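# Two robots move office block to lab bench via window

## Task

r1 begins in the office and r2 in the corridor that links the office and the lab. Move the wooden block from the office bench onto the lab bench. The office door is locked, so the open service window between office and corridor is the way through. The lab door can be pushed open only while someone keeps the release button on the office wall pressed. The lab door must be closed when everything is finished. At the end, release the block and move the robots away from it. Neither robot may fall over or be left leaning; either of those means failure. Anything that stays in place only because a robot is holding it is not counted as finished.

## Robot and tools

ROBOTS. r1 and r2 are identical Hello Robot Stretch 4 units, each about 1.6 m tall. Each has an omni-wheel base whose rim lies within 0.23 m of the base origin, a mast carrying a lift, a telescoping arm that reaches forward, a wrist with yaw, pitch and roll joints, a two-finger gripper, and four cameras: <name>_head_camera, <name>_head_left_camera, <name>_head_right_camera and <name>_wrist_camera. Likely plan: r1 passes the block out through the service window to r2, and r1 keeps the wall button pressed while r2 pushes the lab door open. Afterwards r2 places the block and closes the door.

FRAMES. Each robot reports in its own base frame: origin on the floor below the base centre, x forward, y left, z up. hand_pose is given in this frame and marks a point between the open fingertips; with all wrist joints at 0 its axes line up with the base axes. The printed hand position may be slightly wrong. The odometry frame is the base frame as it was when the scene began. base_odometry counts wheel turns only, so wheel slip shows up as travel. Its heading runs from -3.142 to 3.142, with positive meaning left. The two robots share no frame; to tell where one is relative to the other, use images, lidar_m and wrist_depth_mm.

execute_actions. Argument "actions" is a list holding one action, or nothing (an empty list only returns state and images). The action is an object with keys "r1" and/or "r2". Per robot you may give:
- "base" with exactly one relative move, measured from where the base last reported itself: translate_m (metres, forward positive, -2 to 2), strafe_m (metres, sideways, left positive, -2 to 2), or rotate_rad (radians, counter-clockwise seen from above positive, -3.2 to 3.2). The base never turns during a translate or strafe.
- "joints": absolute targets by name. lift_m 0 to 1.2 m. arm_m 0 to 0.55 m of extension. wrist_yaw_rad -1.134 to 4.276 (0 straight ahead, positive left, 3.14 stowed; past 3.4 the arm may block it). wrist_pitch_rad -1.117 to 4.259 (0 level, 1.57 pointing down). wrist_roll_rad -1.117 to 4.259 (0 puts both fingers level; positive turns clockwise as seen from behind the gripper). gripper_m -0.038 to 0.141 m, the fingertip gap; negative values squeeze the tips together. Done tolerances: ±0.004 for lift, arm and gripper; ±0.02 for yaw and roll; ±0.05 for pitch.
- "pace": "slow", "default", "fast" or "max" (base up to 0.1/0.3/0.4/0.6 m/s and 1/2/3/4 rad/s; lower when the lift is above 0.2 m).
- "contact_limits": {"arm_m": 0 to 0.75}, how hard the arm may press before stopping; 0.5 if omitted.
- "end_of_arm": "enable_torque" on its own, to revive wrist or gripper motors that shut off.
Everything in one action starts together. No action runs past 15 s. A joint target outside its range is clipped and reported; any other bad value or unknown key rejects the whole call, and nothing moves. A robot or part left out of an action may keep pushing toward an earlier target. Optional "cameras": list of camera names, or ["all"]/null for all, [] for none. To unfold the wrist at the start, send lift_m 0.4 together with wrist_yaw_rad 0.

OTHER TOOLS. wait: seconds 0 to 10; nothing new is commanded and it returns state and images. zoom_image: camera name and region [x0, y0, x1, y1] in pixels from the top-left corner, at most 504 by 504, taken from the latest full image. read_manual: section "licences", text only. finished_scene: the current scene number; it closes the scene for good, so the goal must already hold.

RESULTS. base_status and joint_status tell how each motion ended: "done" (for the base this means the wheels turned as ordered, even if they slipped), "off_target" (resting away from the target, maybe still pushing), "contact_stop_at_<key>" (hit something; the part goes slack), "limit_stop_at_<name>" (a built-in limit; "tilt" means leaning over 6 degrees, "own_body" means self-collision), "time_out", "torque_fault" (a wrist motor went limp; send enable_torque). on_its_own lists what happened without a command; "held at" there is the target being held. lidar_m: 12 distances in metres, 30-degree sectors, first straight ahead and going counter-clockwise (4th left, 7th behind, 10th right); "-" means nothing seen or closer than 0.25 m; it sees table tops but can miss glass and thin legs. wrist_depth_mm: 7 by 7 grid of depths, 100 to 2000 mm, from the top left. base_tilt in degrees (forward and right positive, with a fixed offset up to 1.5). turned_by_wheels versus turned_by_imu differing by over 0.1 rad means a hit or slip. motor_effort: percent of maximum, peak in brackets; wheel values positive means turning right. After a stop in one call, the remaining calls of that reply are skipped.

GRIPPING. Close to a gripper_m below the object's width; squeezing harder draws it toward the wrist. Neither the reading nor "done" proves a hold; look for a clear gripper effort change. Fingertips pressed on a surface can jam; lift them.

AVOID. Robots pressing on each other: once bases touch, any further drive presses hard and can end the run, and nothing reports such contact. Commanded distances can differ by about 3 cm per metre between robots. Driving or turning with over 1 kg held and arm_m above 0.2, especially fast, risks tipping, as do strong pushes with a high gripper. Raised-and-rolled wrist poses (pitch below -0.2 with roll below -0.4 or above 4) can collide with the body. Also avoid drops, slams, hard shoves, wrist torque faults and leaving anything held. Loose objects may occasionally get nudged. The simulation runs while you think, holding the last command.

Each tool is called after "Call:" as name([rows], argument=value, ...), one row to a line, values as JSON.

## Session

Call:
execute_actions([
  {"r1":{"joints":{"lift_m":0.7,"wrist_yaw_rad":0,"gripper_m":0.14}},"r2":{"joints":{"lift_m":0.9,"wrist_yaw_rad":0,"gripper_m":0.14}}},
], cameras=["r1_head_camera","r1_head_left_camera","r2_head_camera","r2_head_left_camera"])

Scene clock: 3.50 s.
r1.base_odometry: x=+0.000 y=+0.000 heading=+0.000 (m, m, rad; r1's odometry frame)
r1.turned_by_wheels: +0.000 (rad since the last result)
r1.turned_by_imu: +0.000 (rad since the last result)
r1.base_tilt: forward=+0.4 right=+0.3 (deg)
r1.lidar_m: 2.80 1.44 1.00 1.35 1.46 1.16 1.00 0.97 1.24 1.13 1.15 1.40
r1.base_status: not commanded
r1.joint_positions: lift_m=+0.700 arm_m=-0.001 wrist_yaw_rad=+0.001 wrist_pitch_rad=-0.010 wrist_roll_rad=+0.008 gripper_m=+0.140
r1.joint_status: all done
r1.motor_effort: lift_m=+24(23) arm_m=-1(1) wrist_yaw_rad=-1(10) wrist_pitch_rad=-9(7) wrist_roll_rad=+0(0) gripper_m=+1(1) wheel_0=-1(1) wheel_1=-1(0) wheel_2=+0(0) (%)
r1.hand_pose: x=+0.4584 y=-0.0872 z=+0.8808 quat_wxyz=(+1.000, +0.004, -0.005, +0.000) (m; r1's base frame)
r1.wrist_depth_mm: - - - - - 1756 1255 / - - - - - 1708 1255 / - - - - - 1708 1255 / - - - - - 1708 1255 / - - - - - 1537 1255 / - - - 158 - 1464 1229 / 1708 1756 1921 - 1983 1618 1205
r2.base_odometry: x=+0.000 y=+0.000 heading=+0.000 (m, m, rad; r2's odometry frame)
r2.turned_by_wheels: +0.000 (rad since the last result)
r2.turned_by_imu: +0.001 (rad since the last result)
r2.base_tilt: forward=+0.6 right=-0.7 (deg)
r2.lidar_m: 0.68 0.66 0.77 0.72 0.73 0.83 0.93 0.98 1.19 1.81 1.11 0.81
r2.base_status: not commanded
r2.joint_positions: lift_m=+0.900 arm_m=-0.001 wrist_yaw_rad=+0.000 wrist_pitch_rad=-0.011 wrist_roll_rad=-0.011 gripper_m=+0.140
r2.joint_status: all done
r2.motor_effort: lift_m=+24(26) arm_m=+0(0) wrist_yaw_rad=-2(6) wrist_pitch_rad=-8(4) wrist_roll_rad=+0(1) gripper_m=+3(4) wheel_0=+1(1) wheel_1=-1(0) wheel_2=+0(0) (%)
r2.hand_pose: x=+0.4589 y=-0.0873 z=+1.0811 quat_wxyz=(+1.000, -0.005, -0.006, +0.000) (m; r2's base frame)
r2.wrist_depth_mm: 462 480 512 544 580 621 661 / 455 484 504 530 569 615 654 / 459 477 504 539 569 609 654 / 452 477 504 535 569 609 647 / 445 477 504 530 564 603 647 / 449 466 500 530 569 580 647 / 442 466 492 164 549 585 647
pictures: r1_head_camera, r1_head_left_camera, r2_head_camera, r2_head_left_camera
Images, in order (width x height): r1_head_camera 420x560, r1_head_left_camera 420x672, r2_head_camera 420x560, r2_head_left_camera 420x672.

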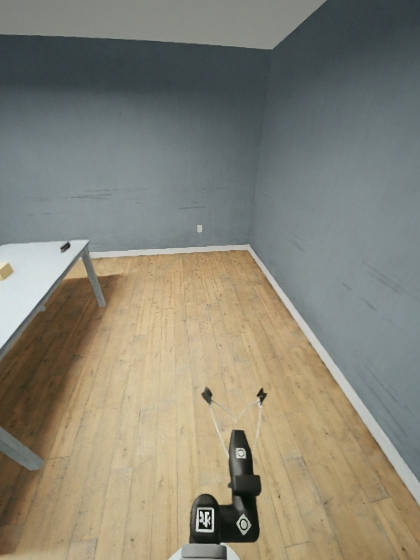

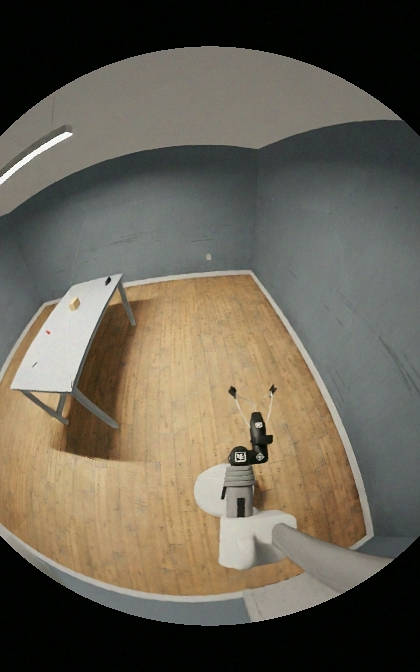

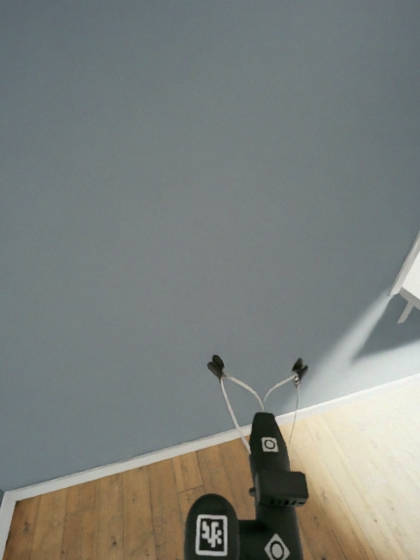

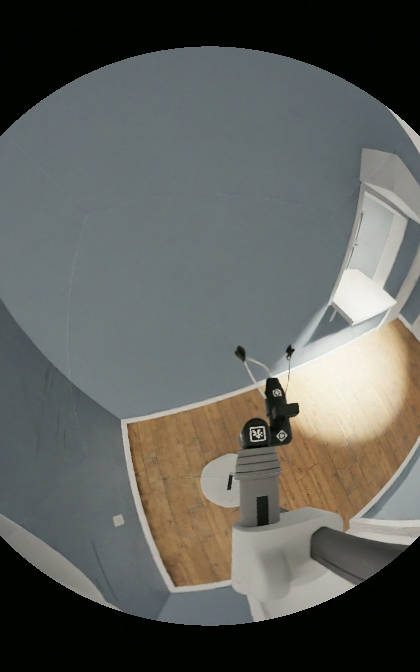

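Call:
execute_actions([
  {"r1":{"base":{"translate_m":1.3},"pace":"fast"},"r2":{"base":{"rotate_rad":0.32}}},
], cameras=[])

Call:
execute_actions([
  {"r1":{"base":{"rotate_rad":1.4}},"r2":{"base":{"translate_m":-0.25}}},
], cameras=["r1_head_camera","r1_wrist_camera"])

Call:
execute_actions([
  {"r2":{"base":{"strafe_m":-1.3}}},
], cameras=["r2_head_camera"])

Scene clock: 15.50 s.
r1.base_odometry: x=+1.300 y=+0.000 heading=+0.000 (m, m, rad; r1's odometry frame)
r1.turned_by_wheels: +0.000 (rad since the last result)
r1.turned_by_imu: -0.007 (rad since the last result)
r1.base_tilt: forward=+0.4 right=+0.4 (deg)
r1.lidar_m: 1.94 1.96 1.14 1.03 1.05 2.47 2.29 1.62 1.01 0.90 0.92 1.14
r1.base_status: done
r1.joint_positions: lift_m=+0.700 arm_m=-0.001 wrist_yaw_rad=+0.000 wrist_pitch_rad=-0.010 wrist_roll_rad=+0.008 gripper_m=+0.140
r1.joint_status: not commanded
r1.motor_effort: lift_m=+22(23) arm_m=-1(1) wrist_yaw_rad=-1(2) wrist_pitch_rad=-7(6) wrist_roll_rad=+0(1) gripper_m=+2(2) wheel_0=+1(8) wheel_1=+2(10) wheel_2=+2(12) (%)
r1.hand_pose: x=+0.4584 y=-0.0873 z=+0.8809 quat_wxyz=(+1.000, +0.004, -0.005, +0.000) (m; r1's base frame)
r1.wrist_depth_mm: 1537 1576 1618 1708 1756 1336 991 / 1537 1618 1661 1756 1756 1336 991 / 1576 1618 1708 1708 1756 1336 991 / 1618 1618 1708 1708 1808 1336 976 / 1618 1661 1708 1808 1808 1205 976 / 1618 1618 1708 158 1661 1138 960 / 1618 1661 1708 - 1808 1281 976
r2.base_odometry: x=+0.000 y=+0.000 heading=+0.319 (m, m, rad; r2's odometry frame)
r2.turned_by_wheels: +0.319 (rad since the last result)
r2.turned_by_imu: +0.315 (rad since the last result)
r2.base_tilt: forward=+0.6 right=-0.7 (deg)
r2.lidar_m: 0.66 0.72 0.74 0.73 0.77 0.98 0.94 1.05 1.37 1.83 0.97 0.71
r2.base_status: done
r2.joint_positions: lift_m=+0.900 arm_m=-0.001 wrist_yaw_rad=+0.000 wrist_pitch_rad=-0.011 wrist_roll_rad=-0.011 gripper_m=+0.140
r2.joint_status: not commanded
r2.motor_effort: lift_m=+24(24) arm_m=+0(0) wrist_yaw_rad=-1(1) wrist_pitch_rad=-8(7) wrist_roll_rad=+0(1) gripper_m=+0(2) wheel_0=-5(8) wheel_1=-7(13) wheel_2=-5(10) (%)
r2.hand_pose: x=+0.4589 y=-0.0874 z=+1.0811 quat_wxyz=(+1.000, -0.005, -0.006, +0.000) (m; r2's base frame)
r2.wrist_depth_mm: 508 504 492 488 480 477 469 / 504 496 492 484 477 473 466 / 500 492 484 484 480 469 466 / 496 488 484 477 473 466 459 / 496 488 488 477 469 466 459 / 496 484 477 473 466 455 455 / 488 480 477 164 459 455 452
pictures: none
No camera images: the call's "cameras" was empty. Leave "cameras" out to get every camera's image.

Scene clock: 17.77 s.
r1.base_odometry: x=+1.300 y=+0.000 heading=+1.400 (m, m, rad; r1's odometry frame)
r1.turned_by_wheels: +1.400 (rad since the last result)
r1.turned_by_imu: +1.424 (rad since the last result)
r1.base_tilt: forward=+0.4 right=+0.4 (deg)
r1.lidar_m: 1.04 1.04 1.17 2.32 2.21 1.15 0.91 0.91 1.02 1.65 1.93 1.30
r1.base_status: done
r1.joint_positions: lift_m=+0.700 arm_m=-0.001 wrist_yaw_rad=+0.000 wrist_pitch_rad=-0.010 wrist_roll_rad=+0.008 gripper_m=+0.140
r1.joint_status: not commanded
r1.motor_effort: lift_m=+22(22) arm_m=-1(1) wrist_yaw_rad=+0(2) wrist_pitch_rad=-8(6) wrist_roll_rad=+0(0) gripper_m=-1(0) wheel_0=-1(10) wheel_1=-2(10) wheel_2=-2(8) (%)
r1.hand_pose: x=+0.4584 y=-0.0874 z=+0.8809 quat_wxyz=(+1.000, +0.004, -0.005, +0.000) (m; r1's base frame)
r1.wrist_depth_mm: - - - - - - 1808 / - - - - - - 1808 / - - - - - - 1808 / - - - - - - 1808 / 778 831 891 960 1060 - 1808 / - - - 158 1060 - 1808 / 1708 1576 1618 - 1708 1756 1756
r2.base_odometry: x=-0.237 y=-0.078 heading=+0.318 (m, m, rad; r2's odometry frame)
r2.turned_by_wheels: +0.000 (rad since the last result)
r2.turned_by_imu: +0.001 (rad since the last result)
r2.base_tilt: forward=+0.6 right=-0.7 (deg)
r2.lidar_m: 0.91 0.96 0.74 0.72 0.77 0.71 0.69 0.81 1.05 2.99 1.21 0.98
r2.base_status: done
r2.joint_positions: lift_m=+0.900 arm_m=-0.001 wrist_yaw_rad=+0.000 wrist_pitch_rad=-0.011 wrist_roll_rad=-0.011 gripper_m=+0.140
r2.joint_status: not commanded
r2.motor_effort: lift_m=+24(24) arm_m=+0(0) wrist_yaw_rad=-1(1) wrist_pitch_rad=-6(5) wrist_roll_rad=+0(0) gripper_m=+0(0) wheel_0=-2(7) wheel_1=-6(13) wheel_2=+2(12) (%)
r2.hand_pose: x=+0.4589 y=-0.0874 z=+1.0811 quat_wxyz=(+1.000, -0.005, -0.006, +0.000) (m; r2's base frame)
r2.wrist_depth_mm: 778 759 750 750 732 723 715 / 759 750 741 741 723 723 707 / 768 750 741 732 723 723 715 / 750 741 723 732 715 699 699 / 759 750 741 715 715 707 707 / 750 741 723 723 715 707 691 / 741 741 732 164 699 691 683
pictures: r1_head_camera, r1_wrist_camera
Images, in order (width x height): r1_head_camera 420x560, r1_wrist_camera 616x392.

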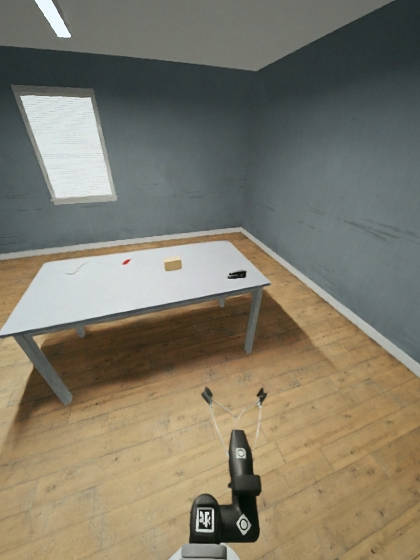

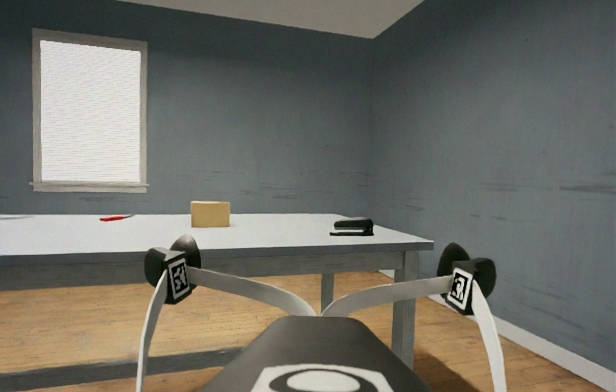

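Scene clock: 23.43 s.
r1.base_odometry: x=+1.300 y=+0.000 heading=+1.400 (m, m, rad; r1's odometry frame)
r1.turned_by_wheels: +0.000 (rad since the last result)
r1.turned_by_imu: +0.000 (rad since the last result)
r1.base_tilt: forward=+0.4 right=+0.4 (deg)
r1.lidar_m: 1.03 1.03 1.16 2.30 2.20 1.15 0.93 0.92 1.03 1.64 1.93 1.28
r1.base_status: not commanded
r1.joint_positions: lift_m=+0.700 arm_m=-0.001 wrist_yaw_rad=+0.000 wrist_pitch_rad=-0.010 wrist_roll_rad=+0.008 gripper_m=+0.140
r1.joint_status: not commanded
r1.motor_effort: lift_m=+23(22) arm_m=-1(1) wrist_yaw_rad=-2(1) wrist_pitch_rad=-8(8) wrist_roll_rad=+0(1) gripper_m=-1(1) wheel_0=-1(2) wheel_1=-2(2) wheel_2=-2(2) (%)
r1.hand_pose: x=+0.4584 y=-0.0874 z=+0.8809 quat_wxyz=(+1.000, +0.004, -0.005, +0.000) (m; r1's base frame)
r1.wrist_depth_mm: - - - - - - 1756 / - - - - - - 1756 / - - - - - - 1808 / - - - - - - 1808 / 778 831 891 960 1060 - 1863 / - - - 158 1060 - 1756 / 1708 1537 1618 - 1756 1808 1756
r2.base_odometry: x=+0.169 y=-1.313 heading=+0.318 (m, m, rad; r2's odometry frame)
r2.turned_by_wheels: +0.000 (rad since the last result)
r2.turned_by_imu: +0.001 (rad since the last result)
r2.base_tilt: forward=+0.6 right=-0.7 (deg)
r2.lidar_m: 0.68 0.72 1.34 2.02 1.12 0.75 0.69 0.75 1.03 2.67 1.29 0.72
r2.base_status: done
r2.joint_positions: lift_m=+0.900 arm_m=-0.001 wrist_yaw_rad=+0.000 wrist_pitch_rad=-0.011 wrist_roll_rad=-0.011 gripper_m=+0.140
r2.joint_status: not commanded
r2.motor_effort: lift_m=+23(24) arm_m=+0(0) wrist_yaw_rad=+0(0) wrist_pitch_rad=-6(5) wrist_roll_rad=-1(0) gripper_m=-4(2) wheel_0=+2(12) wheel_1=-7(15) wheel_2=+0(1) (%)
r2.hand_pose: x=+0.4589 y=-0.0874 z=+1.0811 quat_wxyz=(+1.000, -0.005, -0.006, +0.000) (m; r2's base frame)
r2.wrist_depth_mm: 759 759 - - - - - / 750 750 - - - - - / 750 759 - - - - - / 750 778 - - - - - / 732 778 - - - - - / 732 707 778 878 904 809 809 / 661 500 508 164 488 488 591
pictures: r2_head_camera
Images, in order (width x height): r2_head_camera 420x560.

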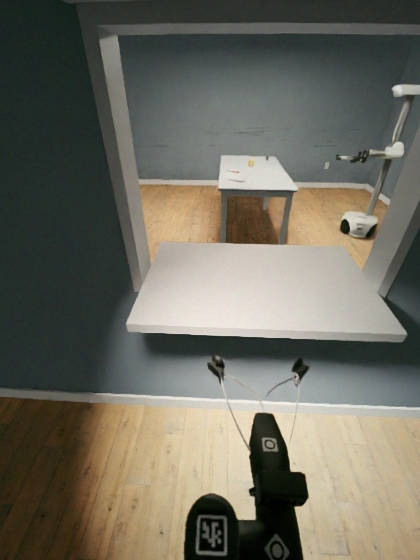

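Call:
execute_actions([
  {"r1":{"base":{"rotate_rad":0.22},"joints":{"lift_m":0.72}}},
], cameras=[])

Call:
execute_actions([
  {"r1":{"base":{"translate_m":0.55},"joints":{"arm_m":0.2}}},
], cameras=["r1_head_camera","r1_wrist_camera"])

Scene clock: 33.47 s.
r1.base_odometry: x=+1.300 y=+0.000 heading=+1.620 (m, m, rad; r1's odometry frame)
r1.turned_by_wheels: +0.220 (rad since the last result)
r1.turned_by_imu: +0.224 (rad since the last result)
r1.base_tilt: forward=+0.4 right=+0.4 (deg)
r1.lidar_m: 1.02 1.06 2.43 2.28 1.54 1.01 0.91 0.92 1.17 1.93 1.97 1.12
r1.base_status: done
r1.joint_positions: lift_m=+0.720 arm_m=-0.001 wrist_yaw_rad=+0.000 wrist_pitch_rad=-0.010 wrist_roll_rad=+0.008 gripper_m=+0.140
r1.joint_status: all done
r1.motor_effort: lift_m=+23(24) arm_m=-1(1) wrist_yaw_rad=+0(2) wrist_pitch_rad=-9(8) wrist_roll_rad=+0(0) gripper_m=+0(2) wheel_0=-1(7) wheel_1=-1(13) wheel_2=-2(8) (%)
r1.hand_pose: x=+0.4584 y=-0.0874 z=+0.9008 quat_wxyz=(+1.000, +0.004, -0.005, +0.000) (m; r1's base frame)
r1.wrist_depth_mm: - - - - - - - / - - - - - - - / - - - - - - - / - - - - - - - / 842 854 878 917 960 960 - / - - - 158 1576 904 - / 1756 1576 1983 - 1756 1661 1863
r2.base_odometry: x=+0.169 y=-1.313 heading=+0.318 (m, m, rad; r2's odometry frame)
r2.turned_by_wheels: +0.000 (rad since the last result)
r2.turned_by_imu: +0.001 (rad since the last result)
r2.base_tilt: forward=+0.6 right=-0.7 (deg)
r2.lidar_m: 0.68 0.72 1.34 2.02 1.11 0.74 0.69 0.75 1.07 2.68 1.32 0.70
r2.base_status: not commanded
r2.joint_positions: lift_m=+0.900 arm_m=-0.001 wrist_yaw_rad=+0.000 wrist_pitch_rad=-0.011 wrist_roll_rad=-0.011 gripper_m=+0.140
r2.joint_status: not commanded
r2.motor_effort: lift_m=+23(23) arm_m=+0(0) wrist_yaw_rad=-1(0) wrist_pitch_rad=-6(4) wrist_roll_rad=+0(0) gripper_m=+0(1) wheel_0=+2(2) wheel_1=-6(6) wheel_2=+0(0) (%)
r2.hand_pose: x=+0.4589 y=-0.0874 z=+1.0811 quat_wxyz=(+1.000, -0.005, -0.006, +0.000) (m; r2's base frame)
r2.wrist_depth_mm: 750 750 - - - - - / 759 741 - - - - - / 750 759 - - - - - / 723 768 - - - - - / 741 778 - - - - - / 732 707 768 891 917 809 788 / 661 496 508 164 492 488 597
pictures: none
No camera images: the call's "cameras" was empty. Leave "cameras" out to get every camera's image.

Scene clock: 36.77 s.
r1.base_odometry: x=+1.273 y=+0.550 heading=+1.620 (m, m, rad; r1's odometry frame)
r1.turned_by_wheels: +0.001 (rad since the last result)
r1.turned_by_imu: -0.003 (rad since the last result)
r1.base_tilt: forward=+0.4 right=+0.4 (deg)
r1.lidar_m: 0.49 0.50 0.63 2.26 2.38 1.58 1.45 1.48 1.86 1.87 0.85 0.53
r1.base_status: done
r1.joint_positions: lift_m=+0.720 arm_m=+0.199 wrist_yaw_rad=+0.000 wrist_pitch_rad=-0.010 wrist_roll_rad=+0.008 gripper_m=+0.140
r1.joint_status: all done
r1.motor_effort: lift_m=+23(23) arm_m=+6(8) wrist_yaw_rad=+0(1) wrist_pitch_rad=-7(7) wrist_roll_rad=+0(0) gripper_m=+0(1) wheel_0=+3(5) wheel_1=+4(8) wheel_2=+1(11) (%)
r1.hand_pose: x=+0.6584 y=-0.0874 z=+0.9009 quat_wxyz=(+1.000, +0.004, -0.005, +0.000) (m; r1's base frame)
r1.wrist_depth_mm: - - - - - - - / - - - - - - - / - - - - - - - / - - - - - - - / - - 768 - - - - / 496 466 439 158 455 462 549 / 351 353 384 - 394 375 379
r2.base_odometry: x=+0.169 y=-1.313 heading=+0.318 (m, m, rad; r2's odometry frame)
r2.turned_by_wheels: +0.000 (rad since the last result)
r2.turned_by_imu: +0.001 (rad since the last result)
r2.base_tilt: forward=+0.6 right=-0.7 (deg)
r2.lidar_m: 0.68 0.74 1.32 2.01 1.13 0.76 0.71 0.76 1.08 2.68 1.31 0.72
r2.base_status: not commanded
r2.joint_positions: lift_m=+0.900 arm_m=-0.001 wrist_yaw_rad=+0.000 wrist_pitch_rad=-0.011 wrist_roll_rad=-0.011 gripper_m=+0.140
r2.joint_status: not commanded
r2.motor_effort: lift_m=+24(23) arm_m=+0(0) wrist_yaw_rad=-1(1) wrist_pitch_rad=-6(4) wrist_roll_rad=+0(1) gripper_m=+5(1) wheel_0=+1(2) wheel_1=-6(6) wheel_2=+0(0) (%)
r2.hand_pose: x=+0.4589 y=-0.0874 z=+1.0811 quat_wxyz=(+1.000, -0.005, -0.006, +0.000) (m; r2's base frame)
r2.wrist_depth_mm: 750 759 - - - - - / 750 759 - - - - - / 741 768 - - - - - / 741 768 - - - - - / 741 778 - - - - - / 732 723 778 891 891 809 809 / 668 504 504 164 492 488 591
pictures: r1_head_camera, r1_wrist_camera
Images, in order (width x height): r1_head_camera 420x560, r1_wrist_camera 616x392.

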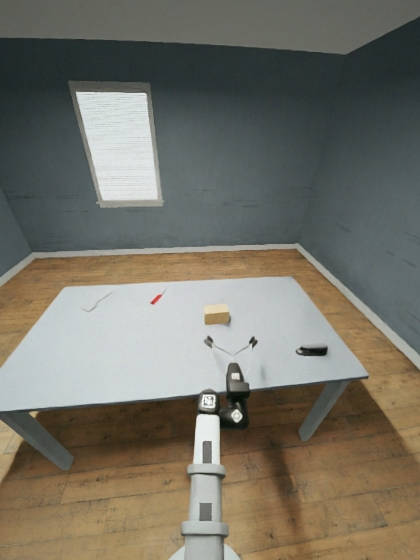

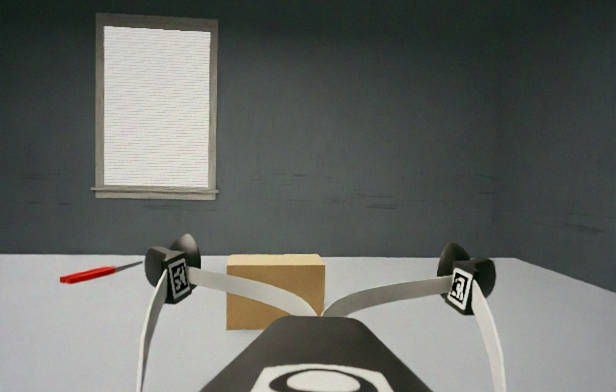

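Call:
execute_actions([
  {"r1":{"base":{"strafe_m":0.045},"joints":{"lift_m":0.65}}},
], cameras=[])

Call:
execute_actions([
  {"r1":{"joints":{"arm_m":0.44}}},
], cameras=["r1_wrist_camera"])

Call:
execute_actions([
  {"r1":{"joints":{"gripper_m":0.07}}},
], cameras=[])

Call:
execute_actions([
  {"r1":{"joints":{"lift_m":0.95}}},
], cameras=[])

Call:
execute_actions([
  {"r1":{"base":{"rotate_rad":1.6},"joints":{"arm_m":0.0}}},
], cameras=["r1_head_camera","r1_wrist_camera"])

Scene clock: 49.73 s.
r1.base_odometry: x=+1.228 y=+0.547 heading=+1.621 (m, m, rad; r1's odometry frame)
r1.turned_by_wheels: +0.000 (rad since the last result)
r1.turned_by_imu: +0.000 (rad since the last result)
r1.base_tilt: forward=+0.4 right=+0.4 (deg)
r1.lidar_m: 0.48 0.49 0.63 2.22 2.33 1.62 1.46 1.50 1.89 1.92 0.81 0.52
r1.base_status: done
r1.joint_positions: lift_m=+0.650 arm_m=+0.199 wrist_yaw_rad=+0.000 wrist_pitch_rad=-0.010 wrist_roll_rad=+0.008 gripper_m=+0.140
r1.joint_status: all done
r1.motor_effort: lift_m=+15(24) arm_m=+6(6) wrist_yaw_rad=-2(0) wrist_pitch_rad=-7(7) wrist_roll_rad=-1(1) gripper_m=+1(0) wheel_0=+0(5) wheel_1=+3(12) wheel_2=+0(1) (%)
r1.hand_pose: x=+0.6584 y=-0.0874 z=+0.8314 quat_wxyz=(+1.000, +0.004, -0.005, +0.000) (m; r1's base frame)
r1.wrist_depth_mm: - - - - - - - / - - - - - - - / - - - - - - - / - - - - - - - / 525 535 496 439 585 615 640 / 312 296 298 159 287 293 347 / 223 224 241 - 250 236 239
r2.base_odometry: x=+0.169 y=-1.313 heading=+0.318 (m, m, rad; r2's odometry frame)
r2.turned_by_wheels: +0.000 (rad since the last result)
r2.turned_by_imu: +0.001 (rad since the last result)
r2.base_tilt: forward=+0.6 right=-0.7 (deg)
r2.lidar_m: 0.68 0.72 1.35 2.03 1.09 0.74 0.69 0.75 1.05 2.64 1.30 0.73
r2.base_status: not commanded
r2.joint_positions: lift_m=+0.900 arm_m=-0.001 wrist_yaw_rad=+0.000 wrist_pitch_rad=-0.011 wrist_roll_rad=-0.011 gripper_m=+0.140
r2.joint_status: not commanded
r2.motor_effort: lift_m=+24(23) arm_m=+0(0) wrist_yaw_rad=-1(1) wrist_pitch_rad=-8(3) wrist_roll_rad=+0(1) gripper_m=-3(2) wheel_0=+2(1) wheel_1=-5(6) wheel_2=+0(0) (%)
r2.hand_pose: x=+0.4589 y=-0.0874 z=+1.0811 quat_wxyz=(+1.000, -0.005, -0.006, +0.000) (m; r2's base frame)
r2.wrist_depth_mm: 759 750 - - - - - / 750 750 - - - - - / 750 768 - - - - - / 741 768 - - - - - / 732 759 - - - - - / 723 723 778 891 904 831 809 / 668 500 508 164 492 484 597
pictures: none
No camera images: the call's "cameras" was empty. Leave "cameras" out to get every camera's image.

Scene clock: 51.57 s.
r1.base_odometry: x=+1.228 y=+0.547 heading=+1.621 (m, m, rad; r1's odometry frame)
r1.turned_by_wheels: +0.000 (rad since the last result)
r1.turned_by_imu: +0.000 (rad since the last result)
r1.base_tilt: forward=+0.4 right=+0.4 (deg)
r1.lidar_m: 0.49 0.49 0.64 2.21 2.34 1.61 1.46 1.50 1.89 1.91 0.80 0.51
r1.base_status: not commanded
r1.joint_positions: lift_m=+0.650 arm_m=+0.439 wrist_yaw_rad=+0.000 wrist_pitch_rad=-0.010 wrist_roll_rad=+0.008 gripper_m=+0.140
r1.joint_status: all done
r1.motor_effort: lift_m=+16(15) arm_m=+6(13) wrist_yaw_rad=+0(0) wrist_pitch_rad=-9(7) wrist_roll_rad=-1(1) gripper_m=+3(2) wheel_0=+0(0) wheel_1=+3(3) wheel_2=+0(0) (%)
r1.hand_pose: x=+0.8983 y=-0.0874 z=+0.8314 quat_wxyz=(+1.000, +0.004, -0.005, +0.000) (m; r1's base frame)
r1.wrist_depth_mm: - - - - - - - / - - - - - - - / - - - - - - - / - - - - - - - / 521 530 204 204 224 615 627 / 310 294 200 159 208 291 347 / 222 224 202 - 234 235 238
r2.base_odometry: x=+0.169 y=-1.313 heading=+0.318 (m, m, rad; r2's odometry frame)
r2.turned_by_wheels: +0.000 (rad since the last result)
r2.turned_by_imu: +0.000 (rad since the last result)
r2.base_tilt: forward=+0.6 right=-0.7 (deg)
r2.lidar_m: 0.68 0.71 1.37 2.02 1.10 0.73 0.68 0.75 1.02 2.65 1.30 0.72
r2.base_status: not commanded
r2.joint_positions: lift_m=+0.900 arm_m=-0.001 wrist_yaw_rad=+0.000 wrist_pitch_rad=-0.011 wrist_roll_rad=-0.011 gripper_m=+0.140
r2.joint_status: not commanded
r2.motor_effort: lift_m=+24(23) arm_m=+0(0) wrist_yaw_rad=-1(1) wrist_pitch_rad=-4(6) wrist_roll_rad=+1(0) gripper_m=+1(0) wheel_0=+2(2) wheel_1=-6(6) wheel_2=+0(0) (%)
r2.hand_pose: x=+0.4589 y=-0.0874 z=+1.0811 quat_wxyz=(+1.000, -0.005, -0.006, +0.000) (m; r2's base frame)
r2.wrist_depth_mm: 750 741 - - - - - / 750 759 - - - - - / 750 750 - - - - - / 732 768 - - - - - / 741 778 - - - - - / 732 715 778 891 917 809 798 / 676 500 504 164 488 496 591
pictures: r1_wrist_camera
Images, in order (width x height): r1_wrist_camera 616x392.

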